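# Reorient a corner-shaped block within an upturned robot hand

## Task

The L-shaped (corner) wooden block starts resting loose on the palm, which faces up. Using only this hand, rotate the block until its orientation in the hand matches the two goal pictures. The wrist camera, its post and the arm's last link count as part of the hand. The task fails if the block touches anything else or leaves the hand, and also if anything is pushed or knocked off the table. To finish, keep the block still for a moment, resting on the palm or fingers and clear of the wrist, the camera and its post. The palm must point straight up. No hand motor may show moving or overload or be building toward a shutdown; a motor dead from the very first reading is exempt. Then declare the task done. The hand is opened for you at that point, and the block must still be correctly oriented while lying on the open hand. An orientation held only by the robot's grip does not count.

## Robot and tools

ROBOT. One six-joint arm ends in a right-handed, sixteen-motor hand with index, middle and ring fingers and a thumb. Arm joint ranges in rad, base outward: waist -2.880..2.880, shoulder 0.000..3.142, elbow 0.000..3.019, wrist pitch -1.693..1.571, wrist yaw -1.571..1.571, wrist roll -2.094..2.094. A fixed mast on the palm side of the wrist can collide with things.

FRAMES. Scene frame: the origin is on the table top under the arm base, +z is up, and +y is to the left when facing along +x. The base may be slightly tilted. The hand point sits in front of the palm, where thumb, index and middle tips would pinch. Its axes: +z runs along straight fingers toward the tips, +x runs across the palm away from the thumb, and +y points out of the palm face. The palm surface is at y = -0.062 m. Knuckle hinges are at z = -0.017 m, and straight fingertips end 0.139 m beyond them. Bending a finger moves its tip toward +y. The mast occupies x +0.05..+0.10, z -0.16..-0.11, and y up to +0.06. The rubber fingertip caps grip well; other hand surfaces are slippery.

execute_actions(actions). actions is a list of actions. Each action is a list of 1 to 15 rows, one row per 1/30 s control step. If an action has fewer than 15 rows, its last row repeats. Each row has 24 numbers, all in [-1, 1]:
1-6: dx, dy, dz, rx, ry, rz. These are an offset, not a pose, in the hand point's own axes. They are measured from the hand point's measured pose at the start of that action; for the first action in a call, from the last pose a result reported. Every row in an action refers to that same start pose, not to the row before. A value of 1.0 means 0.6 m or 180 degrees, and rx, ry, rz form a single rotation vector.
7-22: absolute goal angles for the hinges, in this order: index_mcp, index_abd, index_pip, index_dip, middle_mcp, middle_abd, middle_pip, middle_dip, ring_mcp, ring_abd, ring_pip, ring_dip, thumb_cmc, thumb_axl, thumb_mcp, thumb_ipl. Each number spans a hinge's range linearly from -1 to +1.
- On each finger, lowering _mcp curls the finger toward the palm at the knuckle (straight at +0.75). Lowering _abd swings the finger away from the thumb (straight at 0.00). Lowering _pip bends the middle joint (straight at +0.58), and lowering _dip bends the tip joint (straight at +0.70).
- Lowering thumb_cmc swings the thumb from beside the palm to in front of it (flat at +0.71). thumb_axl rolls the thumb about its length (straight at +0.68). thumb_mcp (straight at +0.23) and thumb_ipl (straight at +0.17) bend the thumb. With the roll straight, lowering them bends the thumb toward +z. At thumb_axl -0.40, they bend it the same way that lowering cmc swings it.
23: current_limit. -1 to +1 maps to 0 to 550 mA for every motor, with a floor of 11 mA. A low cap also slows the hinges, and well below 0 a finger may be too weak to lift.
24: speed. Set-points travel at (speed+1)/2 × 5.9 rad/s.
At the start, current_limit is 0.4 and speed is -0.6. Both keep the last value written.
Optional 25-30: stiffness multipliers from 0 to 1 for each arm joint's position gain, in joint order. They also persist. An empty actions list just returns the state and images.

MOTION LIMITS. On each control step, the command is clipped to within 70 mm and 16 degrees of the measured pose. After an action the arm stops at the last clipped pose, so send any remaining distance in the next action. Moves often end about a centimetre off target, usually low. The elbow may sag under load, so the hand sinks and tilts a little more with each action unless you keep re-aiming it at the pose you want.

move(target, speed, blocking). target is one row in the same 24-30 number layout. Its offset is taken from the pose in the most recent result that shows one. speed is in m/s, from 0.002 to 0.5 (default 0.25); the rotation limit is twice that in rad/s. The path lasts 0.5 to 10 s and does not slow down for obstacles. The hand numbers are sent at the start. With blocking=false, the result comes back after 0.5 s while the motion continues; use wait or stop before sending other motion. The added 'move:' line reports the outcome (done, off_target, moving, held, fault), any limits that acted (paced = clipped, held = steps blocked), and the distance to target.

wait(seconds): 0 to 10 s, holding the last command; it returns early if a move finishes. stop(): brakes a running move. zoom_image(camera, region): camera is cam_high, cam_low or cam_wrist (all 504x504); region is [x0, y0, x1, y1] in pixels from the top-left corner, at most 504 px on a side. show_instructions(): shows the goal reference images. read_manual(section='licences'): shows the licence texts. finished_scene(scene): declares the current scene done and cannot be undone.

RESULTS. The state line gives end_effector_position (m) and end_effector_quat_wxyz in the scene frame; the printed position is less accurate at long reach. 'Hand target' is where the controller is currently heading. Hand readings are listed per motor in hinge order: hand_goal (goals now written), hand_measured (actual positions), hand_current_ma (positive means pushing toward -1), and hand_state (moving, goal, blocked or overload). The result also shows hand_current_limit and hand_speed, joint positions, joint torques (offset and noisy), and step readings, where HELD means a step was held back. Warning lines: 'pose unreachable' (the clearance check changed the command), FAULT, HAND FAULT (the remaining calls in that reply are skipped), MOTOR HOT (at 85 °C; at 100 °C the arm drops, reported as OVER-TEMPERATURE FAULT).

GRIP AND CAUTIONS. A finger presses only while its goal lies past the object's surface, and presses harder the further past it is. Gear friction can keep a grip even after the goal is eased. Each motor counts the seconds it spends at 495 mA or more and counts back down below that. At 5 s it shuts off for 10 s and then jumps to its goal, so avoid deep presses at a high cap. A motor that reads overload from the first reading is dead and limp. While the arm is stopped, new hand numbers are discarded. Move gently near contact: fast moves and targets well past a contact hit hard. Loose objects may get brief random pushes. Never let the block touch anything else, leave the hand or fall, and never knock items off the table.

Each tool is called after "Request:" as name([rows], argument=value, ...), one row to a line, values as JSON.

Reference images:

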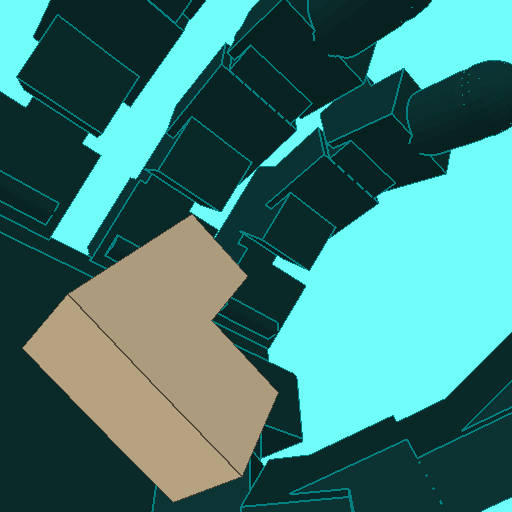

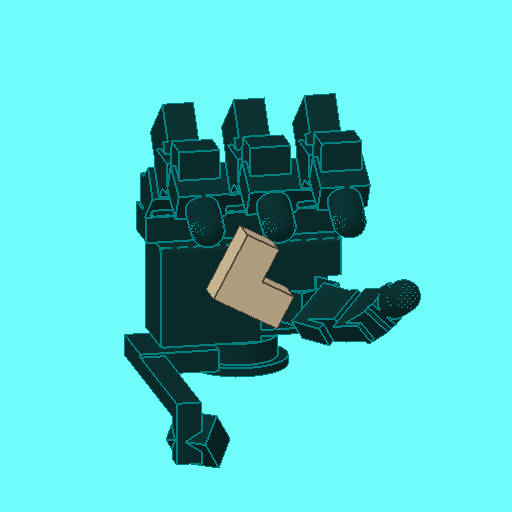

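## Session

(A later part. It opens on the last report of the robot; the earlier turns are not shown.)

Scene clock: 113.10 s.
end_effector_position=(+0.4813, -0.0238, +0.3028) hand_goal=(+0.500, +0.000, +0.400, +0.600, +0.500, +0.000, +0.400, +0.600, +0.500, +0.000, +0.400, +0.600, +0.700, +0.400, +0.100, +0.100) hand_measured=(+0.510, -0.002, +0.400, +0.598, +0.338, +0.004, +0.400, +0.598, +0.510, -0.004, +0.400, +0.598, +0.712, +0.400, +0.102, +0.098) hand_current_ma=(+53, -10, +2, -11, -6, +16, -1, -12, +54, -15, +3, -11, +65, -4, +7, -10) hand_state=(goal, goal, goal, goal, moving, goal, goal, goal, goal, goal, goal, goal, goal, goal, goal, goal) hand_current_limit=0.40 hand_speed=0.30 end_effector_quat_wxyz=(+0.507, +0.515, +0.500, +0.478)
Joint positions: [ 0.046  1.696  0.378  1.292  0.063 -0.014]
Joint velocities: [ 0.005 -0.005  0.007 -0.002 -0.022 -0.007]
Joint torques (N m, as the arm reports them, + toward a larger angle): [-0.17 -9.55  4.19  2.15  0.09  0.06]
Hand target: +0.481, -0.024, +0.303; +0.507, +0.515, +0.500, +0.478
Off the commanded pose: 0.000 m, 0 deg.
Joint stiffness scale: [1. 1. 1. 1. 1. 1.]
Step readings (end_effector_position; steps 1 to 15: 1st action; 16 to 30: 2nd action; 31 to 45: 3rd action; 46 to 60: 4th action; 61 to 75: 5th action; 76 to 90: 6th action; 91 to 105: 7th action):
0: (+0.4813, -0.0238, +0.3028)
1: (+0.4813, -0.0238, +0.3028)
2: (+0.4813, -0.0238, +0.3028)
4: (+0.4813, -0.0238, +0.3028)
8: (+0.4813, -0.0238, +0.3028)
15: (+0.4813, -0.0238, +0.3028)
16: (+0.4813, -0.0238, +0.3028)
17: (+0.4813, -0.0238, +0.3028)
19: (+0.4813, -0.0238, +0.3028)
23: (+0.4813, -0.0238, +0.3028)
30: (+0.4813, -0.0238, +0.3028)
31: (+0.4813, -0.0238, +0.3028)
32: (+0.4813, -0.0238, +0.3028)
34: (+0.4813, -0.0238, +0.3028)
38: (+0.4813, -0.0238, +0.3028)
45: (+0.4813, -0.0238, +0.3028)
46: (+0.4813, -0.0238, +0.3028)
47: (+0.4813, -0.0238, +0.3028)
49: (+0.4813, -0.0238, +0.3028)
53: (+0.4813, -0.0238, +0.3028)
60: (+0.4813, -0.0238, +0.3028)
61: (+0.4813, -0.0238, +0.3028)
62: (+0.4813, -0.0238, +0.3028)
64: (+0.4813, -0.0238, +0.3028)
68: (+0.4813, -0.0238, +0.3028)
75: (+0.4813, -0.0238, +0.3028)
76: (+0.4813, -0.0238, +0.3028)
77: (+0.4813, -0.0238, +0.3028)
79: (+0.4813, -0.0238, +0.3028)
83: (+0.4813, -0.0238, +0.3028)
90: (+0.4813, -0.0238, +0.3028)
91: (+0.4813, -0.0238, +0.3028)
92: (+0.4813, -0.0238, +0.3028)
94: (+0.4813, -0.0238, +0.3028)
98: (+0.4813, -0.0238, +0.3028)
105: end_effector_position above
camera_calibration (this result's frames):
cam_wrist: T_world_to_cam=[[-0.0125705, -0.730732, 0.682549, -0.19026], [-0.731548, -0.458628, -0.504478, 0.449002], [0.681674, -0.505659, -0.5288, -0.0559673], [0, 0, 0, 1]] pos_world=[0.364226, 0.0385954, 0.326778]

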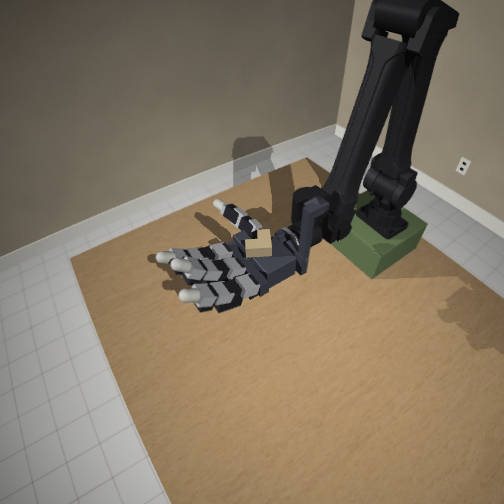

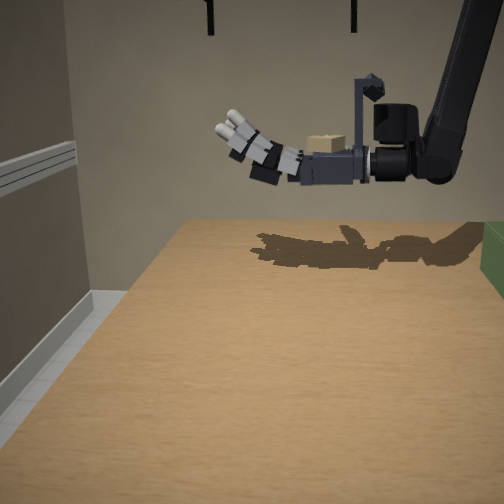

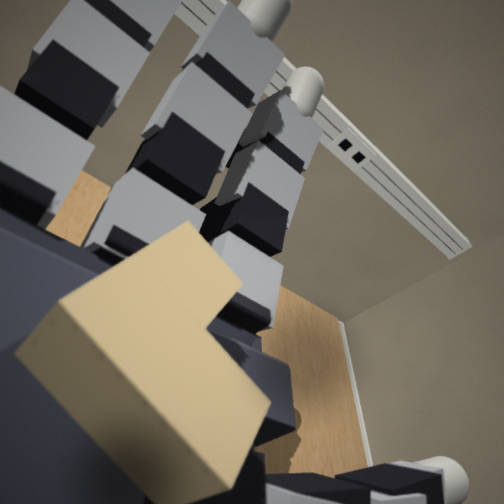

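Request:
move(target=[0,0.008,0,-0.015,0,0, 0.5,0,0.4,0.6, 0.5,0,0.4,0.6, 0.5,0,0.4,0.6, 0.7,0.4,0.1,0.1,0.4,0.3], speed=0.05)

Request:
zoom_image(camera="cam_high", region=[180, 160, 340, 300])

Scene clock: 115.50 s.
end_effector_position=(+0.4800, -0.0238, +0.3000) hand_goal=(+0.500, +0.000, +0.400, +0.600, +0.500, +0.000, +0.400, +0.600, +0.500, +0.000, +0.400, +0.600, +0.700, +0.400, +0.100, +0.100) hand_measured=(+0.510, -0.002, +0.400, +0.598, +0.510, +0.004, +0.400, +0.598, +0.510, -0.004, +0.400, +0.598, +0.712, +0.400, +0.102, +0.098) hand_current_ma=(+53, -10, +2, -11, +53, +16, +4, -11, +54, -15, +3, -11, +65, -4, +7, -10) hand_state=(goal, goal, goal, goal, goal, goal, goal, goal, goal, goal, goal, goal, goal, goal, goal, goal) hand_current_limit=0.40 hand_speed=0.30 end_effector_quat_wxyz=(+0.510, +0.511, +0.497, +0.481)
Joint positions: [ 0.046  1.726  0.378  1.336  0.063 -0.014]
Joint velocities: [-0.005  0.005  0.002  0.012 -0.095 -0.022]
Joint torques (N m, as the arm reports them, + toward a larger angle): [-0.11 -9.42  4.81  3.22  0.03  0.  ]
Hand target: +0.481, -0.024, +0.307; +0.519, +0.503, +0.489, +0.489
Off the commanded pose: 0.008 m, 2 deg.
Joint stiffness scale: [1. 1. 1. 1. 1. 1.]
move: done
camera_calibration (this result's frames):
cam_wrist: T_world_to_cam=[[-0.0222061, -0.730915, 0.682107, -0.183607], [-0.724359, -0.458486, -0.514874, 0.446271], [0.689065, -0.505524, -0.519264, -0.0629856], [0, 0, 0, 1]] pos_world=[0.362585, 0.038567, 0.322307]

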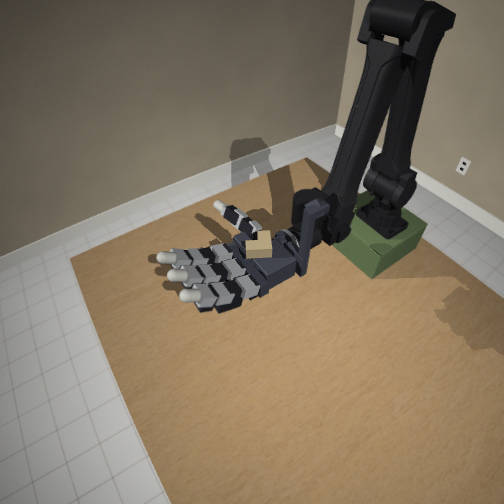

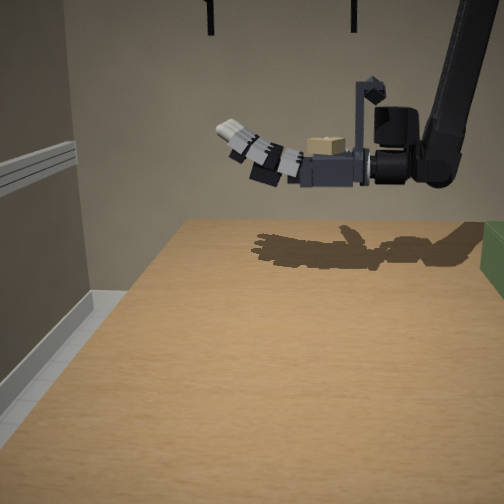

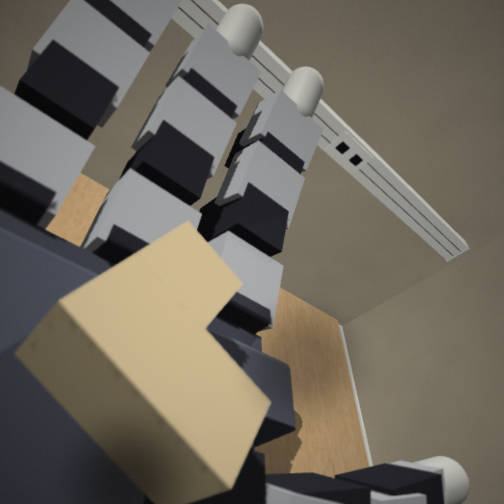

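Region (180, 160, 340, 300) of cam_high's 504x504 image, scaled by 3.150, with more detail than that image has; it fills the top 441 rows of this view, and the rest is white.

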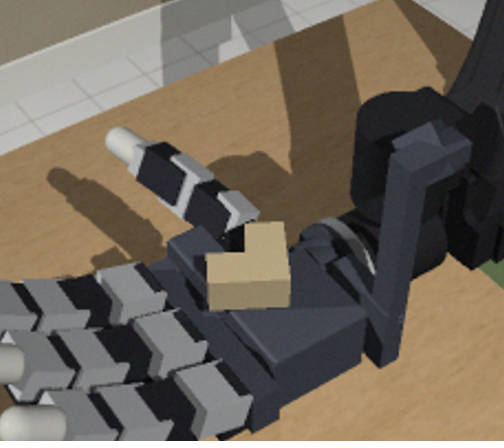

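Request:
execute_actions(actions=[])

Scene clock: 116.27 s.
end_effector_position=(+0.4799, -0.0238, +0.3002) hand_goal=(+0.500, +0.000, +0.400, +0.600, +0.500, +0.000, +0.400, +0.600, +0.500, +0.000, +0.400, +0.600, +0.700, +0.400, +0.100, +0.100) hand_measured=(+0.510, -0.002, +0.400, +0.598, +0.510, +0.004, +0.400, +0.598, +0.510, -0.004, +0.400, +0.598, +0.712, +0.400, +0.102, +0.098) hand_current_ma=(+53, -10, +2, -11, +53, +16, +4, -11, +54, -15, +3, -11, +65, -4, +7, -10) hand_state=(goal, goal, goal, goal, goal, goal, goal, goal, goal, goal, goal, goal, goal, goal, goal, goal) hand_current_limit=0.40 hand_speed=0.30 end_effector_quat_wxyz=(+0.511, +0.511, +0.496, +0.481)
Joint positions: [ 0.046  1.726  0.378  1.337  0.063 -0.014]
Joint velocities: [ 0.005 -0.005  0.012 -0.002 -0.037 -0.037]
Joint torques (N m, as the arm reports them, + toward a larger angle): [-0.39 -8.95  4.82  3.25  0.04  0.03]
Hand target: +0.481, -0.024, +0.307; +0.519, +0.503, +0.489, +0.489
Off the commanded pose: 0.008 m, 2 deg.
Joint stiffness scale: [1. 1. 1. 1. 1. 1.]
camera_calibration (this result's frames):
cam_wrist: T_world_to_cam=[[-0.0227267, -0.730925, 0.68208, -0.18348], [-0.723966, -0.458478, -0.515433, 0.446302], [0.689461, -0.505517, -0.518745, -0.0631909], [0, 0, 0, 1]] pos_world=[0.362506, 0.0385655, 0.322407]

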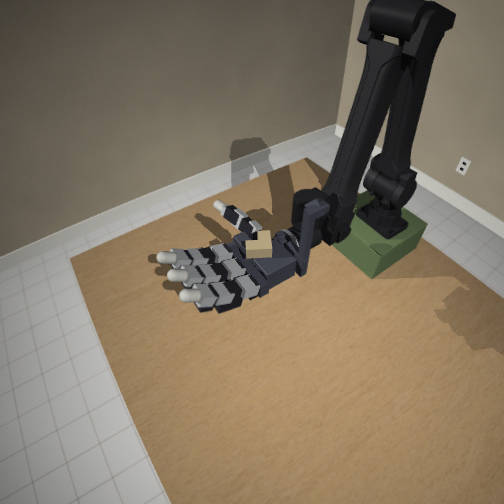

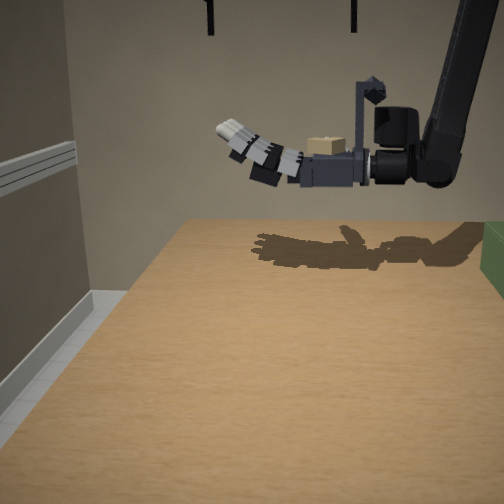

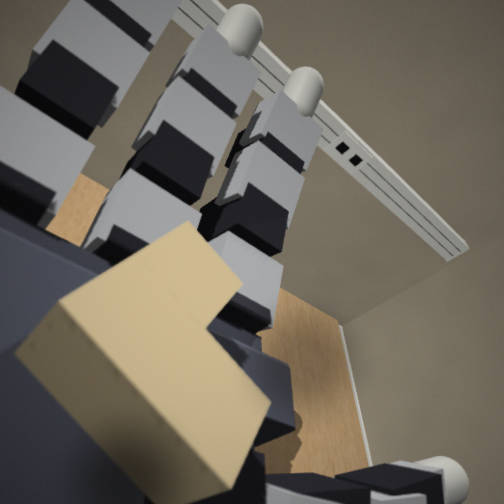

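Matches the goal.

Request:
finished_scene(scene=1)

The scene is finished: the task was done.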